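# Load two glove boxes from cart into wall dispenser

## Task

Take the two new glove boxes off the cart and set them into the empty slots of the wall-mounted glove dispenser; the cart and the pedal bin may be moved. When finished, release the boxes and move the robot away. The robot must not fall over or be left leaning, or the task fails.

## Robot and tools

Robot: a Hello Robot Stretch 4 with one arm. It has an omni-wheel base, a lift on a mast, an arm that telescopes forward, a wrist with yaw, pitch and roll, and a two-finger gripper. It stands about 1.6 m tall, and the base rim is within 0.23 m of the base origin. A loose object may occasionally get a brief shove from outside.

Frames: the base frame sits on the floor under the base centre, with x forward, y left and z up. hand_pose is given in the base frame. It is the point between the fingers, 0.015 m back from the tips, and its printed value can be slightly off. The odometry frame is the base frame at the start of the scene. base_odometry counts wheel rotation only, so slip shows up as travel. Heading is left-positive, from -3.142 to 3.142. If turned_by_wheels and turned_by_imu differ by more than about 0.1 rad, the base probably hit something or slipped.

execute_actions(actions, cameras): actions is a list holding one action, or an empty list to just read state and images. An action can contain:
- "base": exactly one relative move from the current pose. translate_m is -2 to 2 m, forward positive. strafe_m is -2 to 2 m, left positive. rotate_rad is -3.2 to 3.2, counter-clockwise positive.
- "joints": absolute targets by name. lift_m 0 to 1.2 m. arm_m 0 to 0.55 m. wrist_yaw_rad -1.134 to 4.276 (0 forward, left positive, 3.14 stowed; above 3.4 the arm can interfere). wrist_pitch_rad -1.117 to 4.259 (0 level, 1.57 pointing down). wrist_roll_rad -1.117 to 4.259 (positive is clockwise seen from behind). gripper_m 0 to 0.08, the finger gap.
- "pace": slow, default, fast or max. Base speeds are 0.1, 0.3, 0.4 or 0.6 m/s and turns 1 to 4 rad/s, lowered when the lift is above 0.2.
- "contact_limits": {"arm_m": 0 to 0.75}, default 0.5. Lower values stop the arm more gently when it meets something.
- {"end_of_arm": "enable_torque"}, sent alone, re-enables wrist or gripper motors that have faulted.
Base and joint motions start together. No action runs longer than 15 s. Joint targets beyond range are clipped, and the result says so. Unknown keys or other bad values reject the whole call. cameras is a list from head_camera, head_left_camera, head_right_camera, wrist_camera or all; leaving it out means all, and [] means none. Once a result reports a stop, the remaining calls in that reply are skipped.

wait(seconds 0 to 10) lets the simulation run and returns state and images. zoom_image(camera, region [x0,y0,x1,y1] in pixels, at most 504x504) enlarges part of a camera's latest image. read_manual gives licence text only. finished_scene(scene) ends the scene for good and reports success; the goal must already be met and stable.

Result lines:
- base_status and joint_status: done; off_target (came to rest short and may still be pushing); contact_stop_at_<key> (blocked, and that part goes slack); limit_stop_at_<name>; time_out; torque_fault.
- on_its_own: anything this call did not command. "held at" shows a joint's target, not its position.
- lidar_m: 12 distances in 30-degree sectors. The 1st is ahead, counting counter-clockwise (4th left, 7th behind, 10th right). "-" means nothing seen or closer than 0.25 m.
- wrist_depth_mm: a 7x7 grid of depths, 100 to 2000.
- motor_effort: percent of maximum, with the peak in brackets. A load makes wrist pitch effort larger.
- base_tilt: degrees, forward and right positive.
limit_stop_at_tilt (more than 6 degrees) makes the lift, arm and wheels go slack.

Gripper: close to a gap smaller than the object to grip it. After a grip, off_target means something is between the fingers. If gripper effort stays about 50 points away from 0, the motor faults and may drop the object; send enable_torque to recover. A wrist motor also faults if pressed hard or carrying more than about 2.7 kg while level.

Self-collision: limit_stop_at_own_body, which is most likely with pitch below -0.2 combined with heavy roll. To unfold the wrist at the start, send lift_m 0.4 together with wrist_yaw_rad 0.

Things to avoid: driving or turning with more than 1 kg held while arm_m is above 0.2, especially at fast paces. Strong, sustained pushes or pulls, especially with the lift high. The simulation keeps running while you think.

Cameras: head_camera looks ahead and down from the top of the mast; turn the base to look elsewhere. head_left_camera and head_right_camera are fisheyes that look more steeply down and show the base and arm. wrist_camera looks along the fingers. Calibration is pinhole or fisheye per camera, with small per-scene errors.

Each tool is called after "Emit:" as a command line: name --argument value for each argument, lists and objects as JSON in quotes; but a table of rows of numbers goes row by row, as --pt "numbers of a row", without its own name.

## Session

Emit:
execute_actions --actions '[]'

Scene clock: 0.00 s.
base_odometry: x=+0.000 y=+0.000 heading=+0.000 (m, m, rad; odometry frame)
turned_by_wheels: +0.000 (rad since the last result)
turned_by_imu: +0.000 (rad since the last result)
base_tilt: forward=+0.1 right=+0.2 (deg)
lidar_m: 2.28 2.13 1.16 1.17 1.33 1.96 1.89 2.32 1.92 1.64 1.72 2.34
base_status: not commanded
joint_positions: lift_m=+0.148 arm_m=-0.001 wrist_yaw_rad=+3.248 wrist_pitch_rad=-0.014 wrist_roll_rad=+0.018 gripper_m=+0.040
joint_status: not commanded
motor_effort: lift_m=+23 arm_m=-1 wrist_yaw_rad=+0 wrist_pitch_rad=-7 wrist_roll_rad=-1 gripper_m=+3 wheel_0=+0 wheel_1=-1 wheel_2=+0 (%)
hand_pose: x=-0.0513 y=+0.0643 z=+0.3296 quat_wxyz=(-0.053, +0.007, +0.009, +0.999) (m; base frame)
wrist_depth_mm: - - 134 - - - - / - - 133 - - - - / - 105 133 - 1983 - - / - 121 135 - - - 1756 / 190 - - - 1983 1863 1756 / 208 1366 1397 1366 1336 1308 1255 / 211 960 111 904 131 - 904
pictures: head_camera, head_left_camera, head_right_camera, wrist_camera
camera_calibration (this result's frames):
wrist_camera: T_world_to_cam=[[-0.0769832, 0.997001, -0.00786032, -0.0676468], [-0.028722, -0.0100981, -0.999536, 0.38577], [-0.996619, -0.0767217, 0.0294133, 0.0973045], [0, 0, 0, 1]] pos_world=[0.102848, 0.0788048, 0.382198]
Images, in order (width x height): head_camera 420x560, head_left_camera 420x672, head_right_camera 420x672, wrist_camera 616x392.

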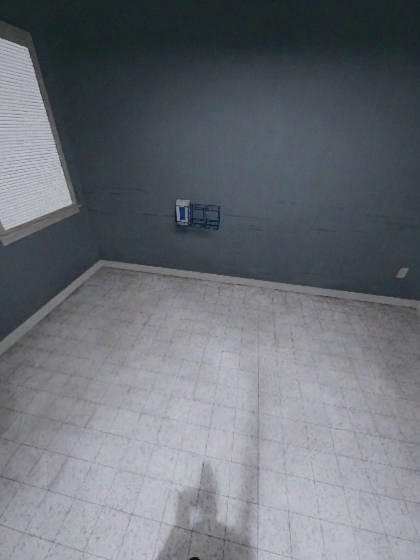

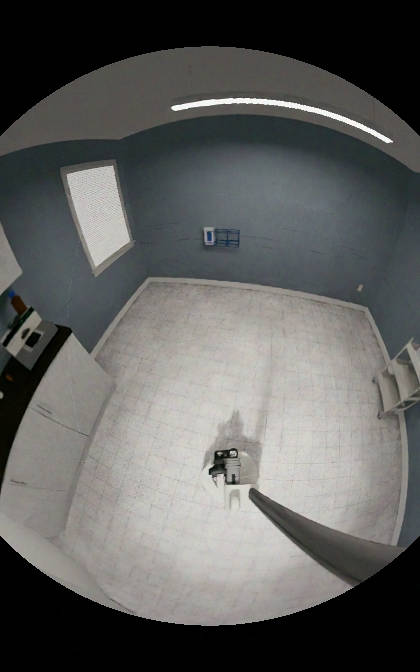

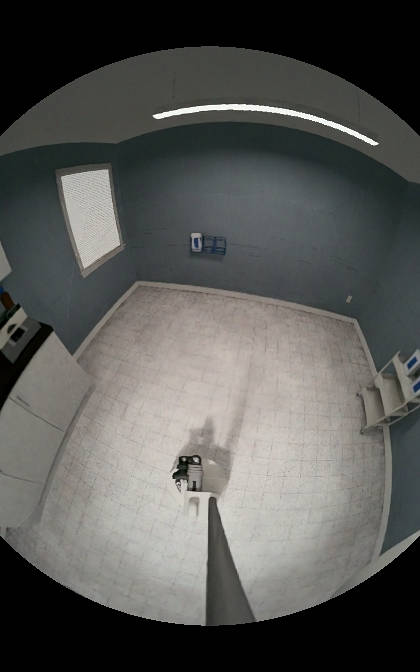

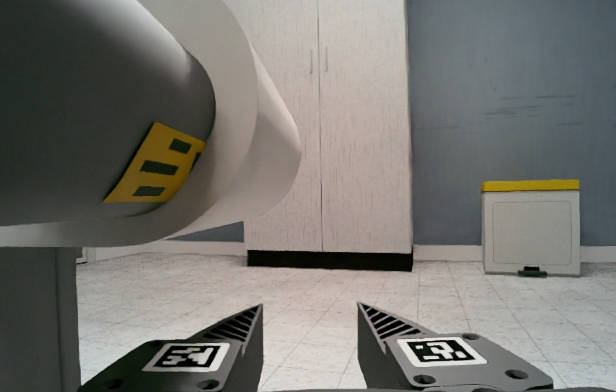

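Emit:
zoom_image --camera "head_camera" --region '[140, 180, 260, 260]'

Emit:
zoom_image --camera "head_right_camera" --region '[300, 300, 420, 460]'

Region (140, 180, 260, 260) of head_camera's 420x560 image, scaled by 4.200, with more detail than that image has.

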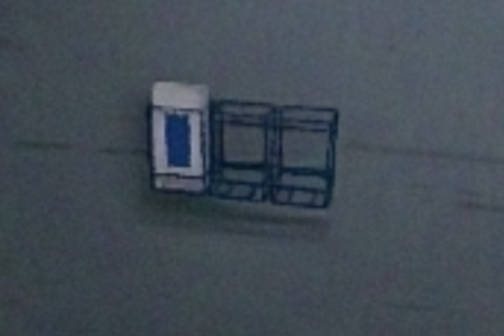

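Region (300, 300, 420, 460) of head_right_camera's 420x672 image, scaled by 3.150, with more detail than that image has; it fills the left 378 columns of this view, and the rest is white.

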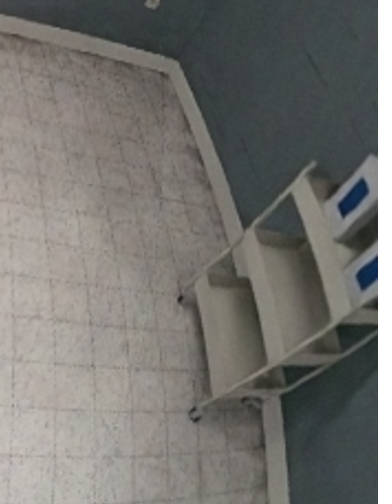

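Emit:
execute_actions --actions '[{"base": {"rotate_rad": -1.15}, "pace": "fast"}]' --cameras '["head_camera"]'

Emit:
zoom_image --camera "head_camera" --region '[130, 180, 330, 340]'

Scene clock: 8.07 s.
base_odometry: x=+0.000 y=+0.000 heading=-1.150 (m, m, rad; odometry frame)
turned_by_wheels: -1.150 (rad since the last result)
turned_by_imu: -1.141 (rad since the last result)
base_tilt: forward=+0.1 right=+0.2 (deg)
lidar_m: 1.61 2.40 2.29 2.34 1.20 1.15 1.25 1.94 1.89 2.04 1.96 1.69
base_status: done
joint_positions: lift_m=+0.148 arm_m=-0.001 wrist_yaw_rad=+3.248 wrist_pitch_rad=-0.014 wrist_roll_rad=+0.018 gripper_m=+0.040
joint_status: not commanded
motor_effort: lift_m=+22(23) arm_m=-1(1) wrist_yaw_rad=-1(2) wrist_pitch_rad=-8(7) wrist_roll_rad=-1(1) gripper_m=+2(2) wheel_0=+0(7) wheel_1=+0(10) wheel_2=+0(8) (%)
hand_pose: x=-0.0513 y=+0.0643 z=+0.3296 quat_wxyz=(-0.053, +0.007, +0.009, +0.999) (m; base frame)
wrist_depth_mm: - - 135 - 1983 1182 1025 / - - 133 1618 1366 1182 1042 / - 105 133 1499 1366 1182 1060 / - 121 135 1537 1366 1182 1060 / 190 1921 - 1661 1430 1205 1042 / 209 1397 1366 1366 1336 1205 1078 / 211 960 111 891 131 - 891
pictures: head_camera
Images, in order (width x height): head_camera 420x560.

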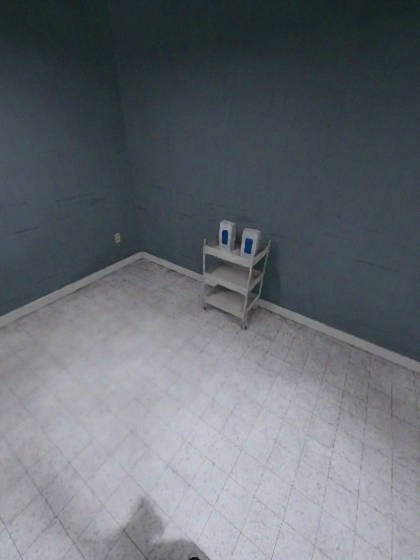

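Region (130, 180, 330, 340) of head_camera's 420x560 image, scaled by 2.520, with more detail than that image has; it fills the top 403 rows of this view, and the rest is white.

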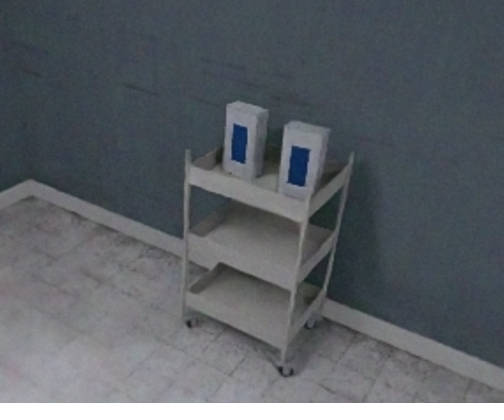

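Emit:
execute_actions --actions '[{"base": {"rotate_rad": 0.21}, "pace": "fast"}]' --cameras '[]'

Emit:
execute_actions --actions '[{"base": {"translate_m": 1.49}, "joints": {"lift_m": 1.05, "wrist_yaw_rad": 0, "gripper_m": 0.08}, "pace": "max"}]' --cameras '["head_camera"]'

Emit:
execute_actions --actions '[{"base": {"rotate_rad": -1.126}, "joints": {"wrist_pitch_rad": 1.57, "wrist_roll_rad": 1.25, "arm_m": 0.4}, "pace": "fast"}]'

Scene clock: 15.40 s.
base_odometry: x=+0.000 y=+0.000 heading=-0.940 (m, m, rad; odometry frame)
turned_by_wheels: +0.210 (rad since the last result)
turned_by_imu: +0.211 (rad since the last result)
base_tilt: forward=+0.1 right=+0.3 (deg)
lidar_m: 1.80 2.37 2.29 2.05 1.15 1.17 1.44 1.91 1.89 2.15 1.93 1.62
base_status: done
joint_positions: lift_m=+0.148 arm_m=-0.001 wrist_yaw_rad=+3.248 wrist_pitch_rad=-0.014 wrist_roll_rad=+0.018 gripper_m=+0.040
joint_status: not commanded
motor_effort: lift_m=+22(22) arm_m=-1(1) wrist_yaw_rad=+0(1) wrist_pitch_rad=-8(7) wrist_roll_rad=-1(1) gripper_m=+0(1) wheel_0=+1(6) wheel_1=+1(7) wheel_2=+1(6) (%)
hand_pose: x=-0.0513 y=+0.0643 z=+0.3296 quat_wxyz=(-0.053, +0.007, +0.009, +0.999) (m; base frame)
wrist_depth_mm: - - 134 - - 1537 1060 / - - 133 - 1537 1255 1078 / - 106 133 1756 1537 1255 1078 / - 121 135 1863 1537 1255 1098 / 190 1921 - - 1576 1255 1078 / 209 1366 1366 1336 1336 1229 1098 / 211 960 111 891 131 - 891
pictures: none
No camera images: the call's "cameras" was empty. Leave "cameras" out to get every camera's image.

Scene clock: 19.47 s.
base_odometry: x=+0.879 y=-1.203 heading=-0.940 (m, m, rad; odometry frame)
turned_by_wheels: +0.000 (rad since the last result)
turned_by_imu: -0.002 (rad since the last result)
base_tilt: forward=+0.1 right=+0.2 (deg)
lidar_m: 1.11 1.25 1.25 1.51 2.76 2.27 2.66 3.01 1.74 0.58 0.51 0.92
base_status: done
joint_positions: lift_m=+1.050 arm_m=-0.001 wrist_yaw_rad=+0.000 wrist_pitch_rad=-0.014 wrist_roll_rad=+0.018 gripper_m=+0.080
joint_status: all done
motor_effort: lift_m=+24(29) arm_m=-1(1) wrist_yaw_rad=-3(7) wrist_pitch_rad=-7(8) wrist_roll_rad=-1(1) gripper_m=+4(4) wheel_0=-2(7) wheel_1=-2(8) wheel_2=+1(14) (%)
hand_pose: x=+0.3821 y=-0.0873 z=+1.2310 quat_wxyz=(+1.000, +0.009, -0.007, +0.000) (m; base frame)
wrist_depth_mm: 976 1138 1255 1042 842 715 621 / 976 1118 1281 1042 854 707 621 / 976 1118 1281 1060 854 723 621 / 976 1118 1281 1060 854 715 621 / 976 1138 1255 1060 854 723 627 / 976 1098 1255 1060 866 699 621 / 931 108 1229 1060 854 105 -
pictures: head_camera
Images, in order (width x height): head_camera 420x560.

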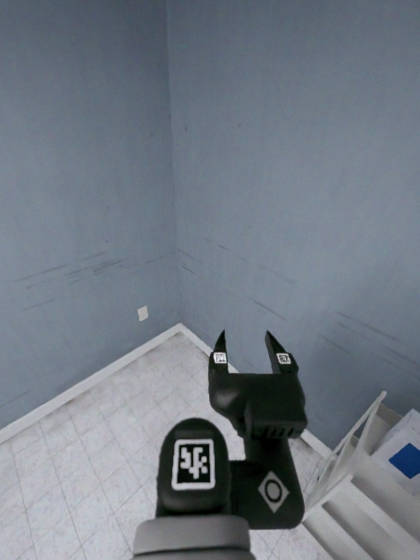

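Scene clock: 21.50 s.
base_odometry: x=+0.879 y=-1.203 heading=-2.066 (m, m, rad; odometry frame)
turned_by_wheels: -1.126 (rad since the last result)
turned_by_imu: -1.118 (rad since the last result)
base_tilt: forward=+0.1 right=+0.3 (deg)
lidar_m: 0.49 0.92 1.07 1.25 1.23 1.41 2.39 2.28 2.48 3.00 2.06 0.60
base_status: done
joint_positions: lift_m=+1.050 arm_m=+0.399 wrist_yaw_rad=+0.000 wrist_pitch_rad=+1.570 wrist_roll_rad=+1.250 gripper_m=+0.080
joint_status: all done
motor_effort: lift_m=+25(25) arm_m=+7(7) wrist_yaw_rad=-2(1) wrist_pitch_rad=+1(9) wrist_roll_rad=+0(1) gripper_m=+3(4) wheel_0=-1(6) wheel_1=-1(6) wheel_2=+1(7) (%)
hand_pose: x=+0.5698 y=-0.0874 z=+1.0153 quat_wxyz=(+0.574, +0.414, +0.573, -0.413) (m; base frame)
wrist_depth_mm: 257 265 500 1160 1182 1182 1182 / 257 260 500 1182 1160 1205 1182 / 442 307 496 1160 1182 1205 1205 / 488 492 500 1182 1182 1182 1205 / 477 469 500 1160 1182 976 1205 / 256 322 496 1182 1160 960 976 / 257 108 466 1160 1160 105 -
pictures: head_camera, head_left_camera, head_right_camera, wrist_camera
camera_calibration (this result's frames):
wrist_camera: T_world_to_cam=[[-0.944967, -0.325926, 0.0284636, 0.478947], [-0.326443, 0.945084, -0.0158421, 0.341838], [-0.0217372, -0.024262, -0.999469, 1.17825], [0, 0, 0, 1]] pos_world=[0.589791, -0.138378, 1.1694]
Images, in order (width x height): head_camera 420x560, head_left_camera 420x672, head_right_camera 420x672, wrist_camera 616x392.

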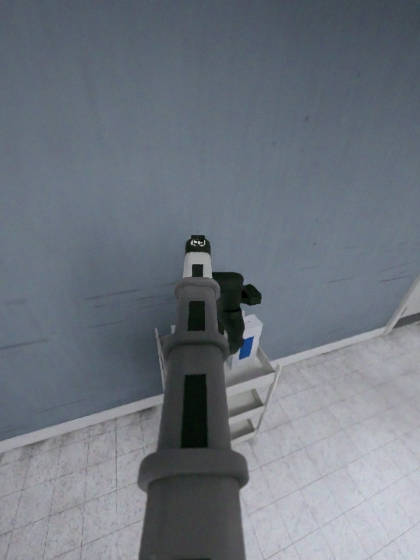

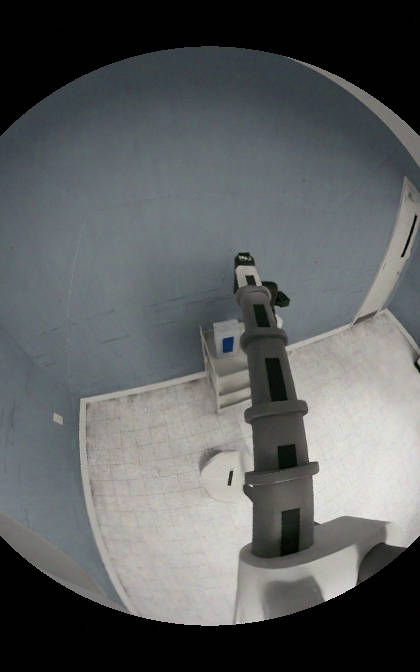

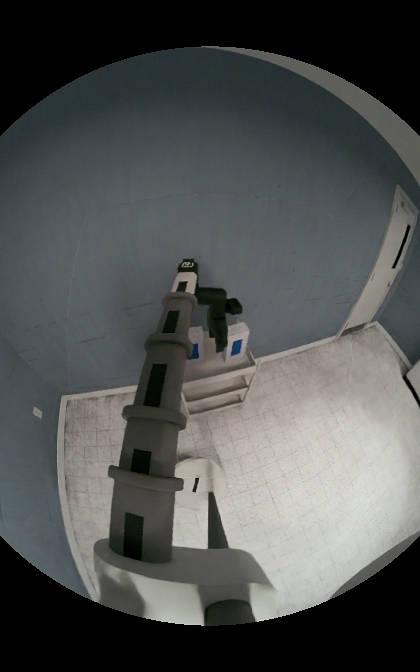

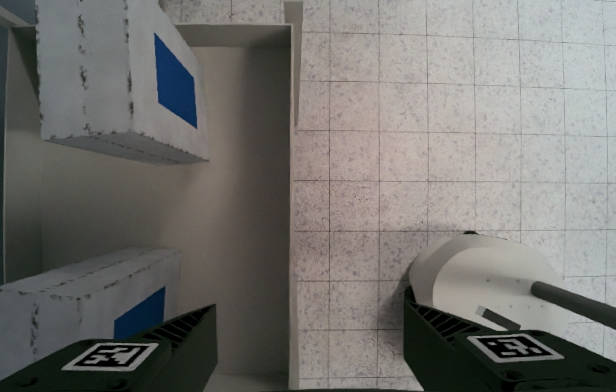

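Emit:
execute_actions --actions '[]'

Scene clock: 23.83 s.
base_odometry: x=+0.879 y=-1.203 heading=-2.066 (m, m, rad; odometry frame)
turned_by_wheels: +0.000 (rad since the last result)
turned_by_imu: +0.001 (rad since the last result)
base_tilt: forward=+0.1 right=+0.3 (deg)
lidar_m: 0.51 0.93 1.04 1.24 1.23 1.44 2.40 2.28 2.47 2.98 2.06 0.61
base_status: done
joint_positions: lift_m=+1.050 arm_m=+0.399 wrist_yaw_rad=+0.000 wrist_pitch_rad=+1.570 wrist_roll_rad=+1.250 gripper_m=+0.080
joint_status: all done
motor_effort: lift_m=+25(25) arm_m=+7(7) wrist_yaw_rad=-3(1) wrist_pitch_rad=-1(9) wrist_roll_rad=+0(1) gripper_m=+4(4) wheel_0=-1(6) wheel_1=-1(6) wheel_2=+1(7) (%)
hand_pose: x=+0.5698 y=-0.0874 z=+1.0153 quat_wxyz=(+0.574, +0.414, +0.573, -0.413) (m; base frame)
wrist_depth_mm: 257 266 500 1160 1182 1182 1205 / 257 260 500 1160 1160 1182 1182 / 445 307 500 1160 1160 1205 1182 / 492 496 496 1160 1160 1182 1205 / 480 469 496 1160 1182 960 1182 / 257 322 496 1138 1182 976 976 / 256 108 466 1160 1160 105 -
pictures: head_camera, head_left_camera, head_right_camera, wrist_camera
camera_calibration (this result's frames):
wrist_camera: T_world_to_cam=[[-0.944967, -0.325927, 0.0284635, 0.478947], [-0.326444, 0.945084, -0.0158421, 0.341839], [-0.021737, -0.024262, -0.999469, 1.17825], [0, 0, 0, 1]] pos_world=[0.589792, -0.138378, 1.1694]
Images, in order (width x height): head_camera 420x560, head_left_camera 420x672, head_right_camera 420x672, wrist_camera 616x392.

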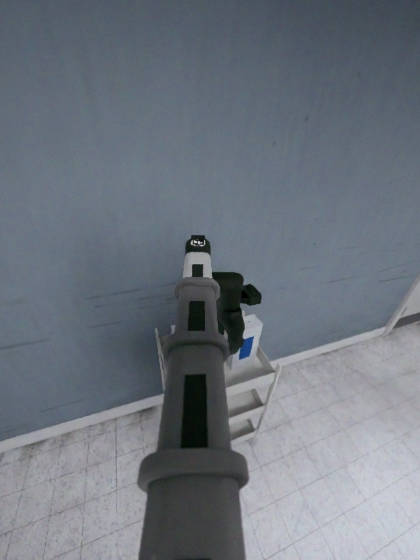

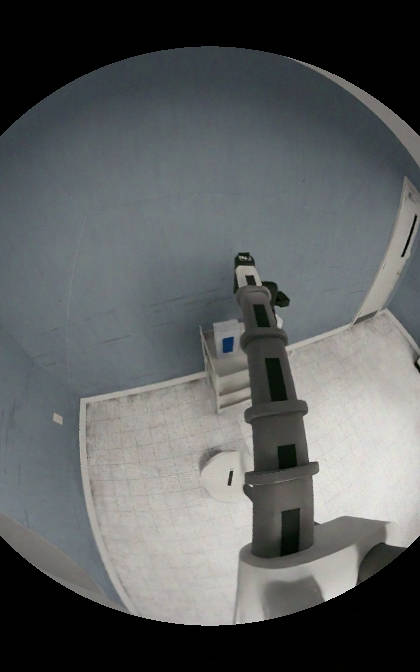

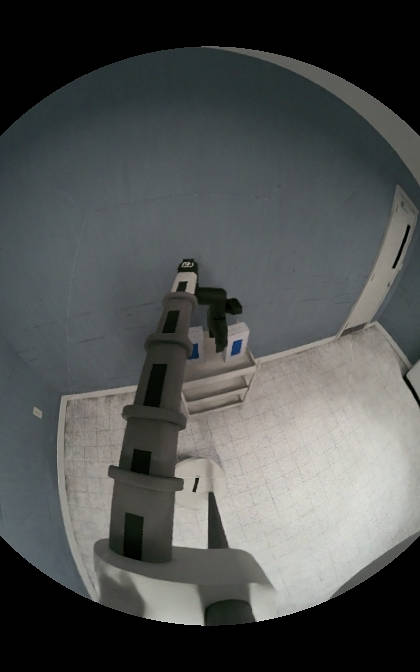

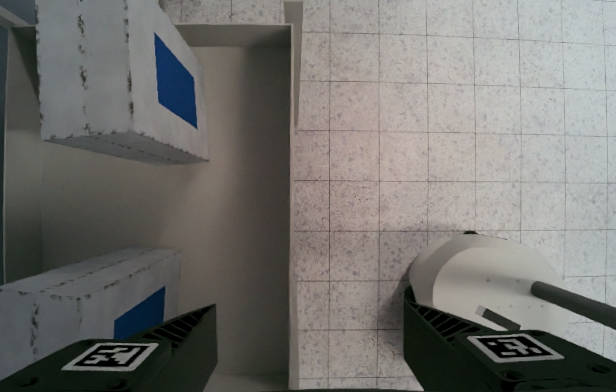

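Emit:
execute_actions --actions '[{"base": {"strafe_m": 0.13}, "joints": {"arm_m": 0.55, "lift_m": 0.99}, "pace": "fast"}]' --cameras '["wrist_camera", "head_right_camera"]'

Scene clock: 27.40 s.
base_odometry: x=+0.994 y=-1.265 heading=-2.066 (m, m, rad; odometry frame)
turned_by_wheels: +0.000 (rad since the last result)
turned_by_imu: +0.002 (rad since the last result)
base_tilt: forward=+0.2 right=+0.3 (deg)
lidar_m: 0.51 0.89 1.01 1.14 1.11 1.31 2.02 2.37 2.51 3.14 1.98 0.56
base_status: done
joint_positions: lift_m=+0.990 arm_m=+0.547 wrist_yaw_rad=+0.000 wrist_pitch_rad=+1.570 wrist_roll_rad=+1.250 gripper_m=+0.080
joint_status: all done
joint sent to its limit — the command would take arm_m past its upper limit, so that joint was sent only as far as its limit.
motor_effort: lift_m=+18(21) arm_m=+7(8) wrist_yaw_rad=-1(1) wrist_pitch_rad=+1(1) wrist_roll_rad=+0(0) gripper_m=+3(3) wheel_0=+2(9) wheel_1=-1(10) wheel_2=+1(1) (%)
hand_pose: x=+0.7183 y=-0.0874 z=+0.9559 quat_wxyz=(+0.574, +0.414, +0.573, -0.413) (m; base frame)
wrist_depth_mm: 392 469 439 317 445 1118 1118 / 382 469 439 439 442 1118 1138 / 384 477 439 442 445 1098 1138 / 389 477 436 203 445 1118 1118 / 384 477 439 203 445 946 1138 / 384 473 202 203 442 904 917 / 351 108 202 203 402 105 -
pictures: head_right_camera, wrist_camera
camera_calibration (this result's frames):
wrist_camera: T_world_to_cam=[[-0.945022, -0.325766, 0.0284573, 0.620951], [-0.326284, 0.945139, -0.0158442, 0.389241], [-0.0217346, -0.0242583, -0.999469, 1.12208], [0, 0, 0, 1]] pos_world=[0.738204, -0.138382, 1.10998]
Images, in order (width x height): head_right_camera 420x672, wrist_camera 616x392.

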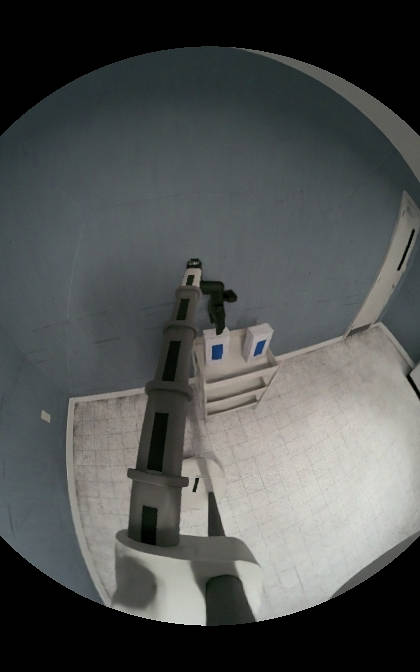

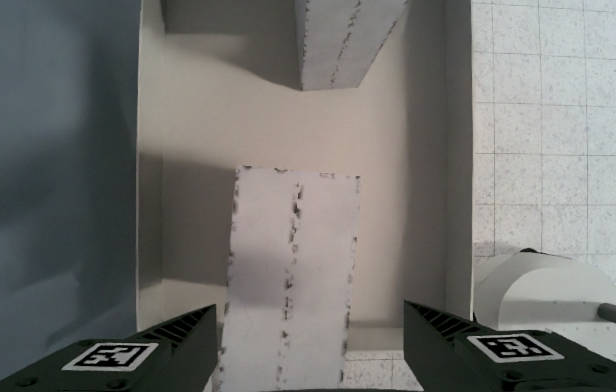

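Emit:
execute_actions --actions '[{"base": {"translate_m": 0.012}, "joints": {"wrist_roll_rad": 1.33, "lift_m": 0.975}}]' --cameras '["wrist_camera"]'

Scene clock: 31.97 s.
base_odometry: x=+0.988 y=-1.276 heading=-2.066 (m, m, rad; odometry frame)
turned_by_wheels: +0.000 (rad since the last result)
turned_by_imu: +0.002 (rad since the last result)
base_tilt: forward=+0.1 right=+0.3 (deg)
lidar_m: 0.49 0.87 1.01 1.13 1.11 1.27 2.00 2.38 2.56 3.12 1.93 0.56
base_status: done
joint_positions: lift_m=+0.975 arm_m=+0.547 wrist_yaw_rad=+0.000 wrist_pitch_rad=+1.570 wrist_roll_rad=+1.330 gripper_m=+0.080
joint_status: all done
motor_effort: lift_m=+17(15) arm_m=+7(7) wrist_yaw_rad=+1(2) wrist_pitch_rad=+0(2) wrist_roll_rad=+0(2) gripper_m=+4(4) wheel_0=+0(4) wheel_1=+1(5) wheel_2=+0(6) (%)
hand_pose: x=+0.7182 y=-0.0874 z=+0.9409 quat_wxyz=(+0.557, +0.436, +0.556, -0.436) (m; base frame)
wrist_depth_mm: 402 421 424 303 430 1098 1118 / 387 421 421 427 430 1098 1118 / 384 473 421 427 433 433 1138 / 375 462 424 189 430 433 1118 / 370 455 421 188 430 433 891 / 362 445 421 188 189 430 891 / 329 108 187 188 189 105 -
pictures: wrist_camera
camera_calibration (this result's frames):
wrist_camera: T_world_to_cam=[[-0.967981, -0.249396, 0.0285217, 0.644468], [-0.249902, 0.968143, -0.015744, 0.336055], [-0.0236866, -0.0223675, -0.999469, 1.10871], [0, 0, 0, 1]] pos_world=[0.734076, -0.139823, 1.09503]
Images, in order (width x height): wrist_camera 616x392.

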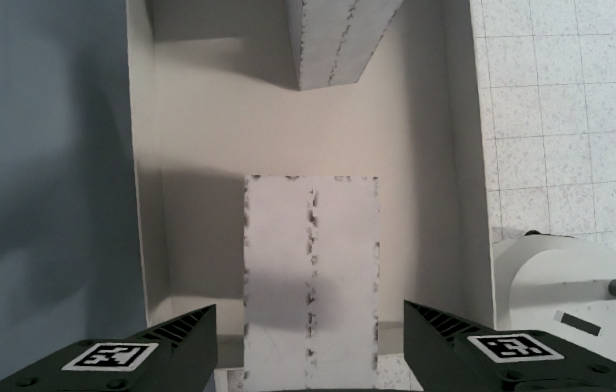

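Emit:
execute_actions --actions '[{"base": {"strafe_m": -0.007}, "joints": {"lift_m": 0.921}}]' --cameras '["wrist_camera"]'

Scene clock: 33.73 s.
base_odometry: x=+0.982 y=-1.272 heading=-2.066 (m, m, rad; odometry frame)
turned_by_wheels: +0.000 (rad since the last result)
turned_by_imu: +0.001 (rad since the last result)
base_tilt: forward=+0.1 right=+0.3 (deg)
lidar_m: 0.47 0.88 1.00 1.15 1.12 1.29 2.03 2.35 2.54 3.14 1.96 0.54
base_status: done
joint_positions: lift_m=+0.921 arm_m=+0.547 wrist_yaw_rad=+0.000 wrist_pitch_rad=+1.570 wrist_roll_rad=+1.330 gripper_m=+0.080
joint_status: all done
motor_effort: lift_m=+17(20) arm_m=+7(7) wrist_yaw_rad=+1(0) wrist_pitch_rad=+0(1) wrist_roll_rad=+0(0) gripper_m=+4(3) wheel_0=+0(7) wheel_1=+1(8) wheel_2=+0(0) (%)
hand_pose: x=+0.7182 y=-0.0874 z=+0.8869 quat_wxyz=(+0.557, +0.436, +0.556, -0.436) (m; base frame)
wrist_depth_mm: 402 368 370 279 375 377 1060 / 389 368 373 373 375 375 1078 / 387 368 370 373 375 377 1078 / 379 368 368 135 373 377 1060 / 373 368 134 134 135 375 866 / 364 370 134 134 135 355 842 / 332 108 133 134 135 105 -
pictures: wrist_camera
camera_calibration (this result's frames):
wrist_camera: T_world_to_cam=[[-0.967984, -0.249388, 0.0285223, 0.646012], [-0.249894, 0.968145, -0.0157438, 0.3352], [-0.0236874, -0.0223673, -0.999469, 1.05474], [0, 0, 0, 1]] pos_world=[0.734077, -0.139823, 1.04103]
Images, in order (width x height): wrist_camera 616x392.

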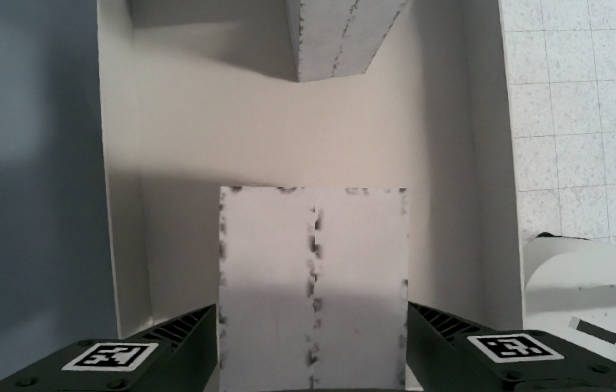

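Emit:
execute_actions --actions '[{"joints": {"gripper_m": 0.04}}]' --cameras '["wrist_camera"]'

Scene clock: 35.50 s.
base_odometry: x=+0.982 y=-1.272 heading=-2.066 (m, m, rad; odometry frame)
turned_by_wheels: +0.000 (rad since the last result)
turned_by_imu: +0.001 (rad since the last result)
base_tilt: forward=+0.2 right=+0.3 (deg)
lidar_m: 0.50 0.86 0.99 1.14 1.13 1.31 2.04 2.37 2.56 3.11 1.96 0.54
base_status: not commanded
joint_positions: lift_m=+0.921 arm_m=+0.547 wrist_yaw_rad=+0.000 wrist_pitch_rad=+1.570 wrist_roll_rad=+1.330 gripper_m=+0.060
joint_status: gripper_m off_target (ended at +0.060, target +0.040)
on_its_own: gripper_m is held at +0.056, not at your +0.040, by its contact guard: the fingers met something
motor_effort: lift_m=+17(17) arm_m=+7(7) wrist_yaw_rad=+0(1) wrist_pitch_rad=+0(0) wrist_roll_rad=-1(0) gripper_m=-28(29) wheel_0=+0(0) wheel_1=+1(1) wheel_2=+0(0) (%)
hand_pose: x=+0.7182 y=-0.0874 z=+0.8869 quat_wxyz=(+0.557, +0.436, +0.556, -0.436) (m; base frame)
wrist_depth_mm: 407 368 370 279 375 375 1060 / 392 368 370 373 377 379 1042 / 384 368 370 373 375 379 1060 / 379 368 370 135 375 377 1042 / 375 368 134 134 135 375 866 / 364 368 134 134 135 377 842 / 347 109 133 134 135 - -
pictures: wrist_camera
camera_calibration (this result's frames):
wrist_camera: T_world_to_cam=[[-0.968038, -0.249171, 0.0285608, 0.646028], [-0.249677, 0.968201, -0.0157337, 0.335038], [-0.0237322, -0.0223618, -0.999468, 1.05477], [0, 0, 0, 1]] pos_world=[0.734063, -0.139826, 1.04103]
Images, in order (width x height): wrist_camera 616x392.

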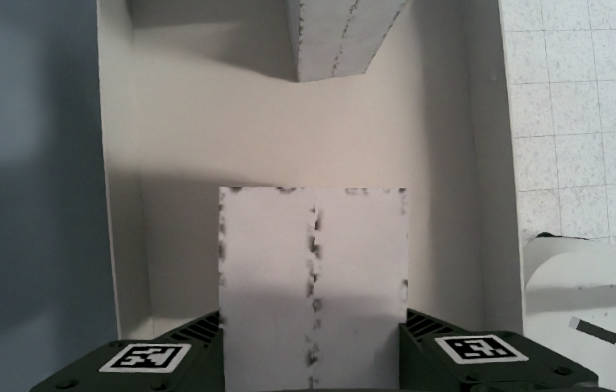

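Emit:
execute_actions --actions '[{"joints": {"lift_m": 1.02}, "pace": "fast"}]' --cameras '["wrist_camera"]'

Emit:
execute_actions --actions '[{"base": {"translate_m": -1.655}, "joints": {"lift_m": 1.2, "arm_m": 0.15, "wrist_roll_rad": 1.57, "wrist_pitch_rad": 1.465}, "pace": "fast"}]' --cameras '["wrist_camera", "head_left_camera"]'

Scene clock: 39.27 s.
base_odometry: x=+0.982 y=-1.272 heading=-2.066 (m, m, rad; odometry frame)
turned_by_wheels: +0.000 (rad since the last result)
turned_by_imu: +0.002 (rad since the last result)
base_tilt: forward=+0.2 right=+0.3 (deg)
lidar_m: 0.50 0.86 1.00 1.15 1.12 1.29 2.03 2.38 2.56 3.15 1.93 0.55
base_status: not commanded
joint_positions: lift_m=+1.019 arm_m=+0.547 wrist_yaw_rad=+0.000 wrist_pitch_rad=+1.570 wrist_roll_rad=+1.330 gripper_m=+0.060
joint_status: all done
on_its_own: gripper_m is held at +0.056, not at your +0.040, by its contact guard: the fingers met something
motor_effort: lift_m=+28(33) arm_m=+7(7) wrist_yaw_rad=-1(1) wrist_pitch_rad=+1(2) wrist_roll_rad=-1(1) gripper_m=-29(29) wheel_0=+0(0) wheel_1=+1(1) wheel_2=+0(0) (%)
hand_pose: x=+0.7182 y=-0.0874 z=+0.9850 quat_wxyz=(+0.557, +0.436, +0.556, -0.436) (m; base frame)
wrist_depth_mm: 404 496 466 279 455 1160 1160 / 394 488 466 445 473 1160 1160 / 387 512 466 469 473 1160 1160 / 382 500 469 135 473 1138 1160 / 373 488 134 134 135 991 946 / 366 508 134 135 135 931 946 / 349 109 133 134 135 - -
pictures: wrist_camera
camera_calibration (this result's frames):
wrist_camera: T_world_to_cam=[[-0.968038, -0.249177, 0.0285259, 0.643274], [-0.249682, 0.9682, -0.0157427, 0.336598], [-0.0236961, -0.0223619, -0.999469, 1.15278], [0, 0, 0, 1]] pos_world=[0.734073, -0.139826, 1.13912]
Images, in order (width x height): wrist_camera 616x392.

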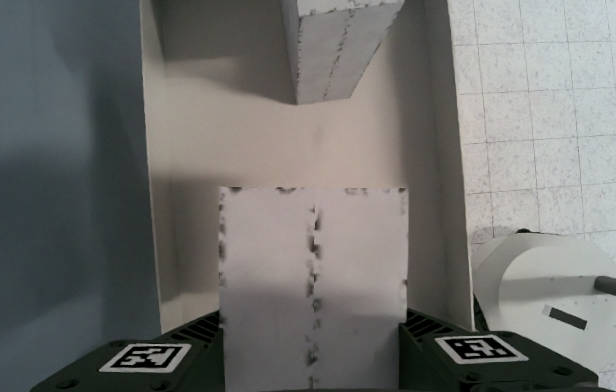

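Scene clock: 45.43 s.
base_odometry: x=+1.768 y=+0.184 heading=-2.066 (m, m, rad; odometry frame)
turned_by_wheels: +0.000 (rad since the last result)
turned_by_imu: +0.007 (rad since the last result)
base_tilt: forward=+0.1 right=+0.3 (deg)
lidar_m: 0.29 1.43 0.78 0.54 0.54 0.74 1.25 1.21 1.42 1.36 3.63 0.29
base_status: done
joint_positions: lift_m=+1.199 arm_m=+0.151 wrist_yaw_rad=+0.000 wrist_pitch_rad=+1.466 wrist_roll_rad=+1.570 gripper_m=+0.060
joint_status: all done
on_its_own: gripper_m is held at +0.056, not at your +0.040, by its contact guard: the fingers met something
motor_effort: lift_m=+28(32) arm_m=-7(10) wrist_yaw_rad=+1(4) wrist_pitch_rad=-2(13) wrist_roll_rad=-1(3) gripper_m=-29(29) wheel_0=+0(6) wheel_1=+0(5) wheel_2=+0(11) (%)
hand_pose: x=+0.3444 y=-0.0874 z=+1.1655 quat_wxyz=(+0.526, +0.525, +0.473, -0.473) (m; base frame)
wrist_depth_mm: 1397 1336 1336 1308 1308 1281 1255 / 1397 1366 1336 1308 1308 1281 1255 / 1397 1366 1336 1336 1281 1308 1255 / 1366 1336 1336 135 1078 1078 1229 / 1397 1366 134 134 135 1078 1229 / 1397 1366 134 134 135 1078 1255 / 1366 109 134 134 135 - -
pictures: head_left_camera, wrist_camera
camera_calibration (this result's frames):
wrist_camera: T_world_to_cam=[[-0.997083, -0.0113542, -0.0754791, 0.428268], [-0.0101221, 0.99981, -0.0166858, 0.167459], [0.0756542, -0.0158732, -0.997008, 1.28779], [0, 0, 0, 1]] pos_world=[0.331287, -0.142123, 1.31905]
Images, in order (width x height): head_left_camera 420x672, wrist_camera 616x392.

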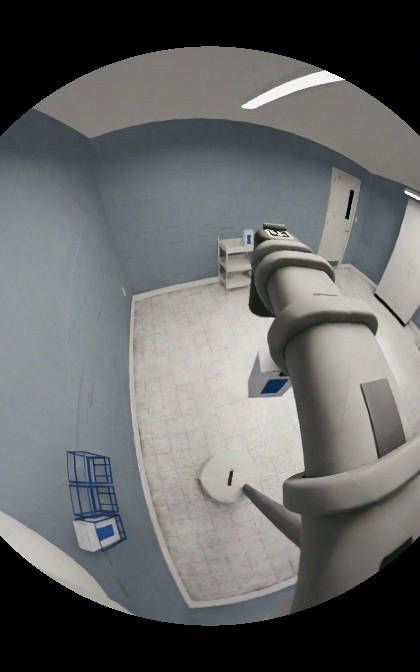

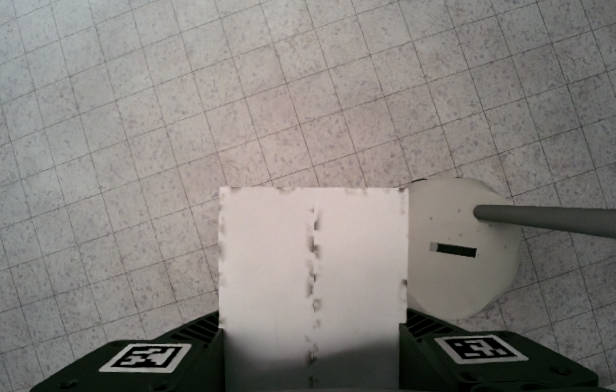

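Emit:
execute_actions --actions '[{"base": {"rotate_rad": 1.89}, "joints": {"arm_m": 0.28}, "pace": "fast"}]'

Scene clock: 50.10 s.
base_odometry: x=+1.768 y=+0.184 heading=-0.176 (m, m, rad; odometry frame)
turned_by_wheels: +1.890 (rad since the last result)
turned_by_imu: +1.880 (rad since the last result)
base_tilt: forward=+0.1 right=+0.2 (deg)
lidar_m: 0.40 0.58 0.97 1.20 1.30 1.37 3.80 3.39 2.18 2.26 0.90 0.45
base_status: done
joint_positions: lift_m=+1.199 arm_m=+0.279 wrist_yaw_rad=+0.000 wrist_pitch_rad=+1.466 wrist_roll_rad=+1.570 gripper_m=+0.060
joint_status: all done
on_its_own: gripper_m is held at +0.056, not at your +0.040, by its contact guard: the fingers met something
motor_effort: lift_m=+28(28) arm_m=+7(8) wrist_yaw_rad=+0(0) wrist_pitch_rad=-1(7) wrist_roll_rad=-1(1) gripper_m=-29(29) wheel_0=+0(5) wheel_1=-2(4) wheel_2=-1(5) (%)
hand_pose: x=+0.4721 y=-0.0874 z=+1.1655 quat_wxyz=(+0.526, +0.525, +0.473, -0.473) (m; base frame)
wrist_depth_mm: 286 399 707 1336 1308 1281 1281 / 283 404 647 1336 1308 1281 1255 / 285 407 591 1336 1281 1281 1255 / 287 410 549 135 1281 1078 1255 / 287 415 134 135 135 1078 1060 / 289 413 134 134 135 1078 1255 / 279 109 133 134 135 - -
pictures: head_camera, head_left_camera, head_right_camera, wrist_camera
camera_calibration (this result's frames):
wrist_camera: T_world_to_cam=[[-0.997065, -0.0116716, -0.0756647, 0.555718], [-0.0104373, 0.999806, -0.0166879, 0.168895], [0.0758448, -0.0158492, -0.996994, 1.27803], [0, 0, 0, 1]] pos_world=[0.458918, -0.14212, 1.31905]
Images, in order (width x height): head_camera 420x560, head_left_camera 420x672, head_right_camera 420x672, wrist_camera 616x392.

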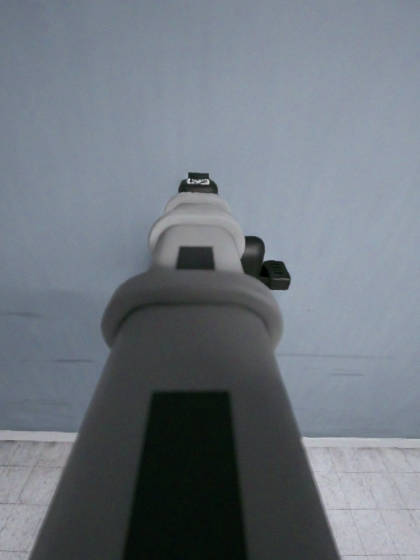

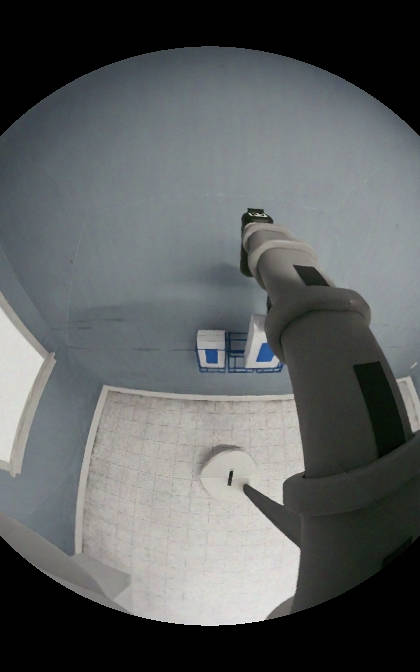

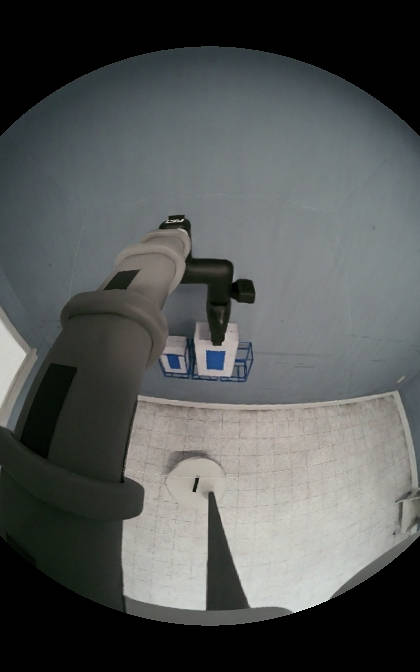

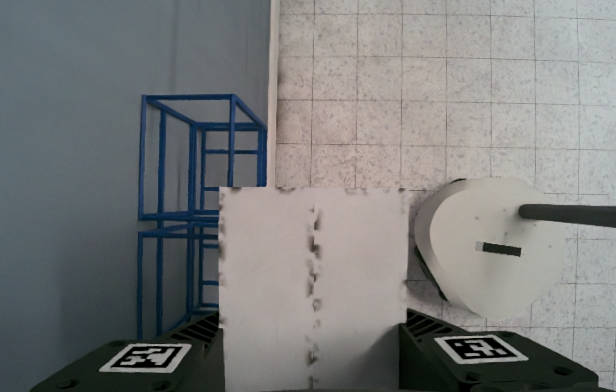

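Emit:
execute_actions --actions '[{"base": {"strafe_m": 0.046}, "joints": {"arm_m": 0.408, "wrist_roll_rad": 1.59}}]' --cameras '["wrist_camera", "head_right_camera"]'

Scene clock: 54.83 s.
base_odometry: x=+1.776 y=+0.229 heading=-0.176 (m, m, rad; odometry frame)
turned_by_wheels: +0.000 (rad since the last result)
turned_by_imu: +0.002 (rad since the last result)
base_tilt: forward=+0.1 right=+0.3 (deg)
lidar_m: 0.52 0.66 0.98 1.14 1.25 1.34 3.00 3.45 2.19 2.29 0.91 0.55
base_status: done
joint_positions: lift_m=+1.199 arm_m=+0.407 wrist_yaw_rad=+0.000 wrist_pitch_rad=+1.466 wrist_roll_rad=+1.590 gripper_m=+0.060
joint_status: all done
on_its_own: gripper_m is held at +0.056, not at your +0.040, by its contact guard: the fingers met something
motor_effort: lift_m=+28(28) arm_m=+7(8) wrist_yaw_rad=-1(1) wrist_pitch_rad=-2(3) wrist_roll_rad=+0(0) gripper_m=-28(29) wheel_0=+2(6) wheel_1=-2(7) wheel_2=+0(0) (%)
hand_pose: x=+0.5999 y=-0.0874 z=+1.1655 quat_wxyz=(+0.521, +0.531, +0.469, -0.477) (m; base frame)
wrist_depth_mm: 122 171 306 904 1308 1281 1255 / 120 172 307 917 1308 1281 1255 / 121 173 309 917 1281 1281 1255 / 121 173 253 134 1308 1138 1060 / 121 173 134 134 135 1060 1042 / 120 172 134 134 135 1255 1255 / 117 109 134 135 135 - -
pictures: head_right_camera, wrist_camera
camera_calibration (this result's frames):
wrist_camera: T_world_to_cam=[[-0.997101, 0.00805723, -0.075659, 0.68495], [0.0091888, 0.999851, -0.01462, 0.15605], [0.07553, -0.0152728, -0.997027, 1.26861], [0, 0, 0, 1]] pos_world=[0.585713, -0.14217, 1.31894]
Images, in order (width x height): head_right_camera 420x672, wrist_camera 616x392.

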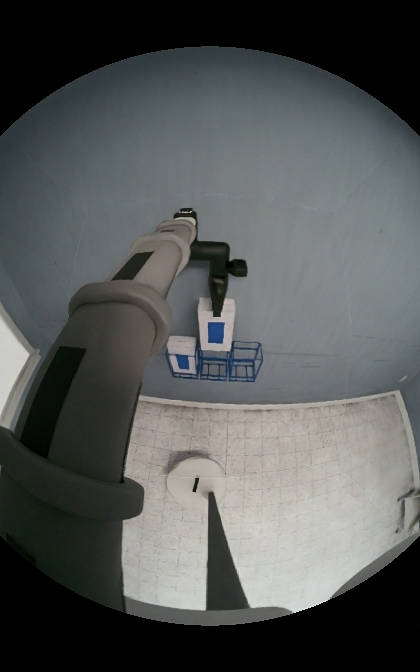

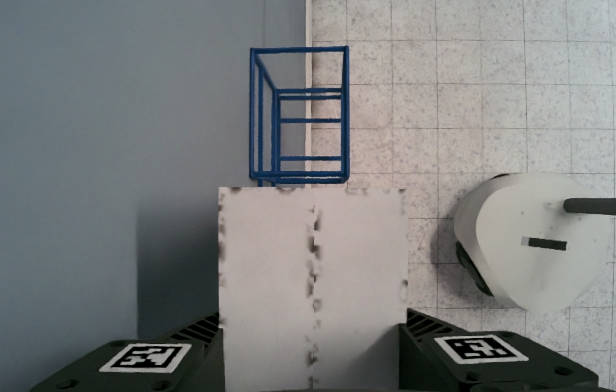

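Emit:
zoom_image --camera "wrist_camera" --region '[200, 30, 420, 210]'

Region (200, 30, 420, 210) of wrist_camera's 616x392 image, scaled by 2.291; it fills the top 412 rows of this view, and the rest is white.

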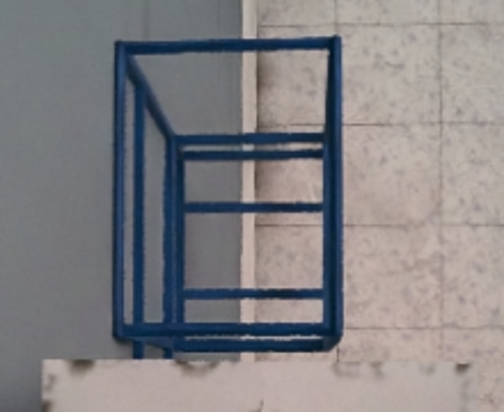

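Emit:
zoom_image --camera "head_right_camera" --region '[150, 280, 280, 400]'

Region (150, 280, 280, 400) of head_right_camera's 420x672 image, scaled by 3.877, with more detail than that image has; it fills the top 465 rows of this view, and the rest is white.

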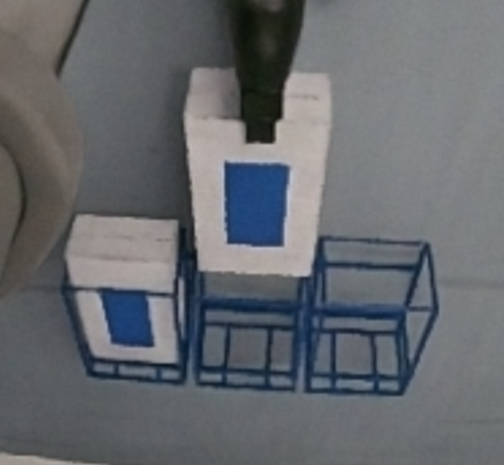

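Emit:
execute_actions --actions '[{"base": {"strafe_m": 0.002}, "joints": {"arm_m": 0.421, "lift_m": 1.165}}]' --cameras '["wrist_camera", "head_right_camera"]'

Scene clock: 58.43 s.
base_odometry: x=+1.777 y=+0.231 heading=-0.176 (m, m, rad; odometry frame)
turned_by_wheels: +0.000 (rad since the last result)
turned_by_imu: +0.001 (rad since the last result)
base_tilt: forward=+0.1 right=+0.3 (deg)
lidar_m: 0.54 0.69 1.00 1.16 1.25 1.35 2.98 3.44 2.20 2.30 0.92 0.56
base_status: done
joint_positions: lift_m=+1.165 arm_m=+0.420 wrist_yaw_rad=+0.000 wrist_pitch_rad=+1.466 wrist_roll_rad=+1.590 gripper_m=+0.060
joint_status: all done
on_its_own: gripper_m is held at +0.056, not at your +0.040, by its contact guard: the fingers met something
motor_effort: lift_m=+19(26) arm_m=+7(8) wrist_yaw_rad=+0(1) wrist_pitch_rad=-2(3) wrist_roll_rad=+0(0) gripper_m=-28(27) wheel_0=+0(4) wheel_1=-1(3) wheel_2=+0(1) (%)
hand_pose: x=+0.6129 y=-0.0874 z=+1.1319 quat_wxyz=(+0.521, +0.530, +0.469, -0.478) (m; base frame)
wrist_depth_mm: 110 147 263 1138 1281 1229 1255 / 108 147 264 778 1255 1229 1255 / 109 148 266 1160 1255 1229 1255 / 109 149 218 135 1255 1138 1025 / 109 148 134 135 135 1042 1008 / 108 147 134 135 135 1229 1025 / 108 109 134 135 135 - -
pictures: head_right_camera, wrist_camera
camera_calibration (this result's frames):
wrist_camera: T_world_to_cam=[[-0.997117, 0.00806551, -0.0754518, 0.695114], [0.00919406, 0.999851, -0.0146218, 0.155438], [0.0753227, -0.0152734, -0.997042, 1.23427], [0, 0, 0, 1]] pos_world=[0.598712, -0.14217, 1.28534]
Images, in order (width x height): head_right_camera 420x672, wrist_camera 616x392.

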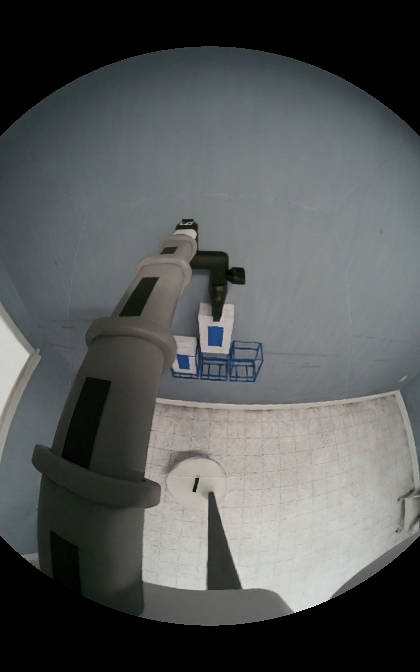

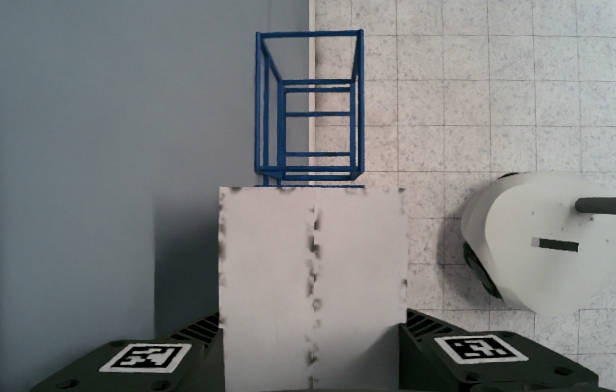

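Emit:
zoom_image --camera "wrist_camera" --region '[230, 130, 390, 210]'

Emit:
zoom_image --camera "head_right_camera" --region '[160, 300, 270, 390]'

Region (230, 130, 390, 210) of wrist_camera's 616x392 image, scaled by 3.150.

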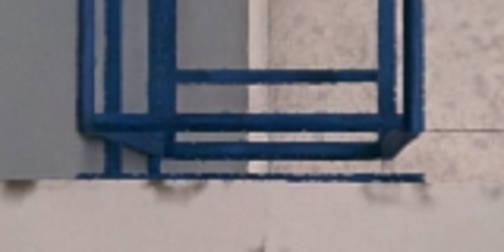

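Region (160, 300, 270, 390) of head_right_camera's 420x672 image, scaled by 4.582, with more detail than that image has; it fills the top 412 rows of this view, and the rest is white.

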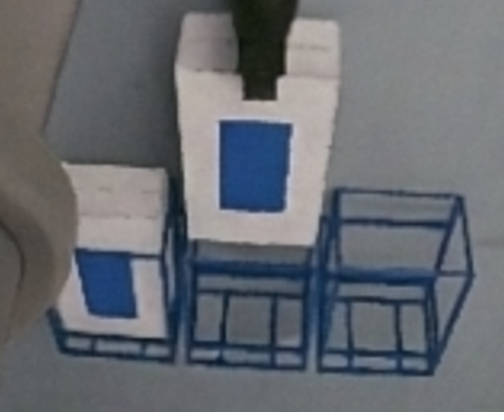

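Emit:
zoom_image --camera "wrist_camera" --region '[230, 20, 400, 190]'

Region (230, 20, 400, 190) of wrist_camera's 616x392 image, scaled by 2.965.

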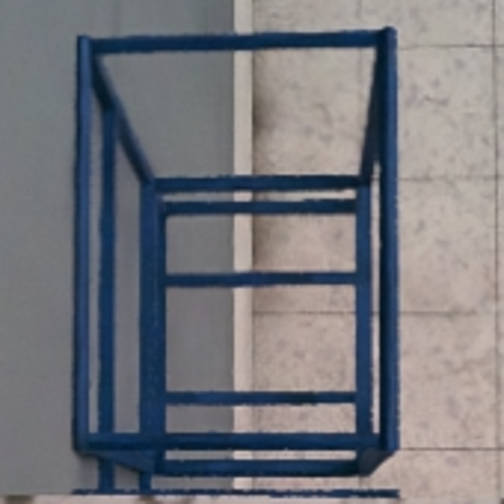

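Emit:
execute_actions --actions '[{"joints": {"lift_m": 1.12}, "pace": "slow"}]' --cameras '["wrist_camera", "head_right_camera"]'

Scene clock: 62.63 s.
base_odometry: x=+1.777 y=+0.231 heading=-0.176 (m, m, rad; odometry frame)
turned_by_wheels: +0.000 (rad since the last result)
turned_by_imu: +0.002 (rad since the last result)
base_tilt: forward=+0.1 right=+0.3 (deg)
lidar_m: 0.53 0.69 0.97 1.15 1.24 1.34 2.99 3.43 2.23 2.30 0.91 0.57
base_status: not commanded
joint_positions: lift_m=+1.120 arm_m=+0.420 wrist_yaw_rad=+0.000 wrist_pitch_rad=+1.466 wrist_roll_rad=+1.590 gripper_m=+0.060
joint_status: all done
on_its_own: gripper_m is held at +0.056, not at your +0.040, by its contact guard: the fingers met something
motor_effort: lift_m=+19(21) arm_m=+7(7) wrist_yaw_rad=+0(0) wrist_pitch_rad=-2(2) wrist_roll_rad=+0(0) gripper_m=-30(30) wheel_0=+0(1) wheel_1=-1(1) wheel_2=+0(0) (%)
hand_pose: x=+0.6129 y=-0.0874 z=+1.0869 quat_wxyz=(+0.521, +0.530, +0.469, -0.478) (m; base frame)
wrist_depth_mm: 110 146 263 1160 1205 1182 1182 / 108 147 264 539 1205 1205 1182 / 109 148 265 591 1205 1205 1182 / 109 148 217 135 1205 1182 976 / 109 148 134 134 135 1008 976 / 108 148 134 134 135 1205 976 / 108 108 134 135 135 - -
pictures: head_right_camera, wrist_camera
camera_calibration (this result's frames):
wrist_camera: T_world_to_cam=[[-0.997116, 0.00806552, -0.0754593, 0.691731], [0.00919418, 0.999851, -0.0146218, 0.15478], [0.0753301, -0.0152734, -0.997042, 1.18941], [0, 0, 0, 1]] pos_world=[0.598715, -0.14217, 1.24035]
Images, in order (width x height): head_right_camera 420x672, wrist_camera 616x392.

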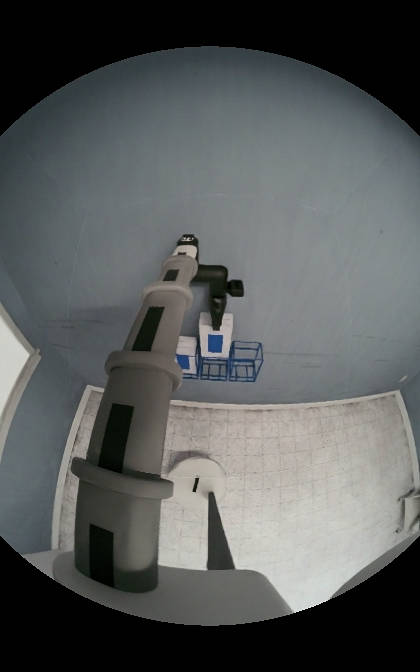

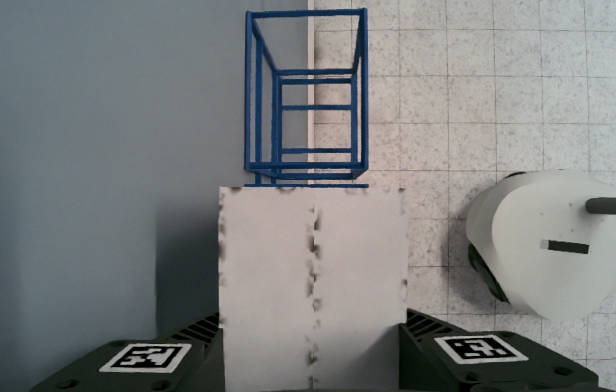

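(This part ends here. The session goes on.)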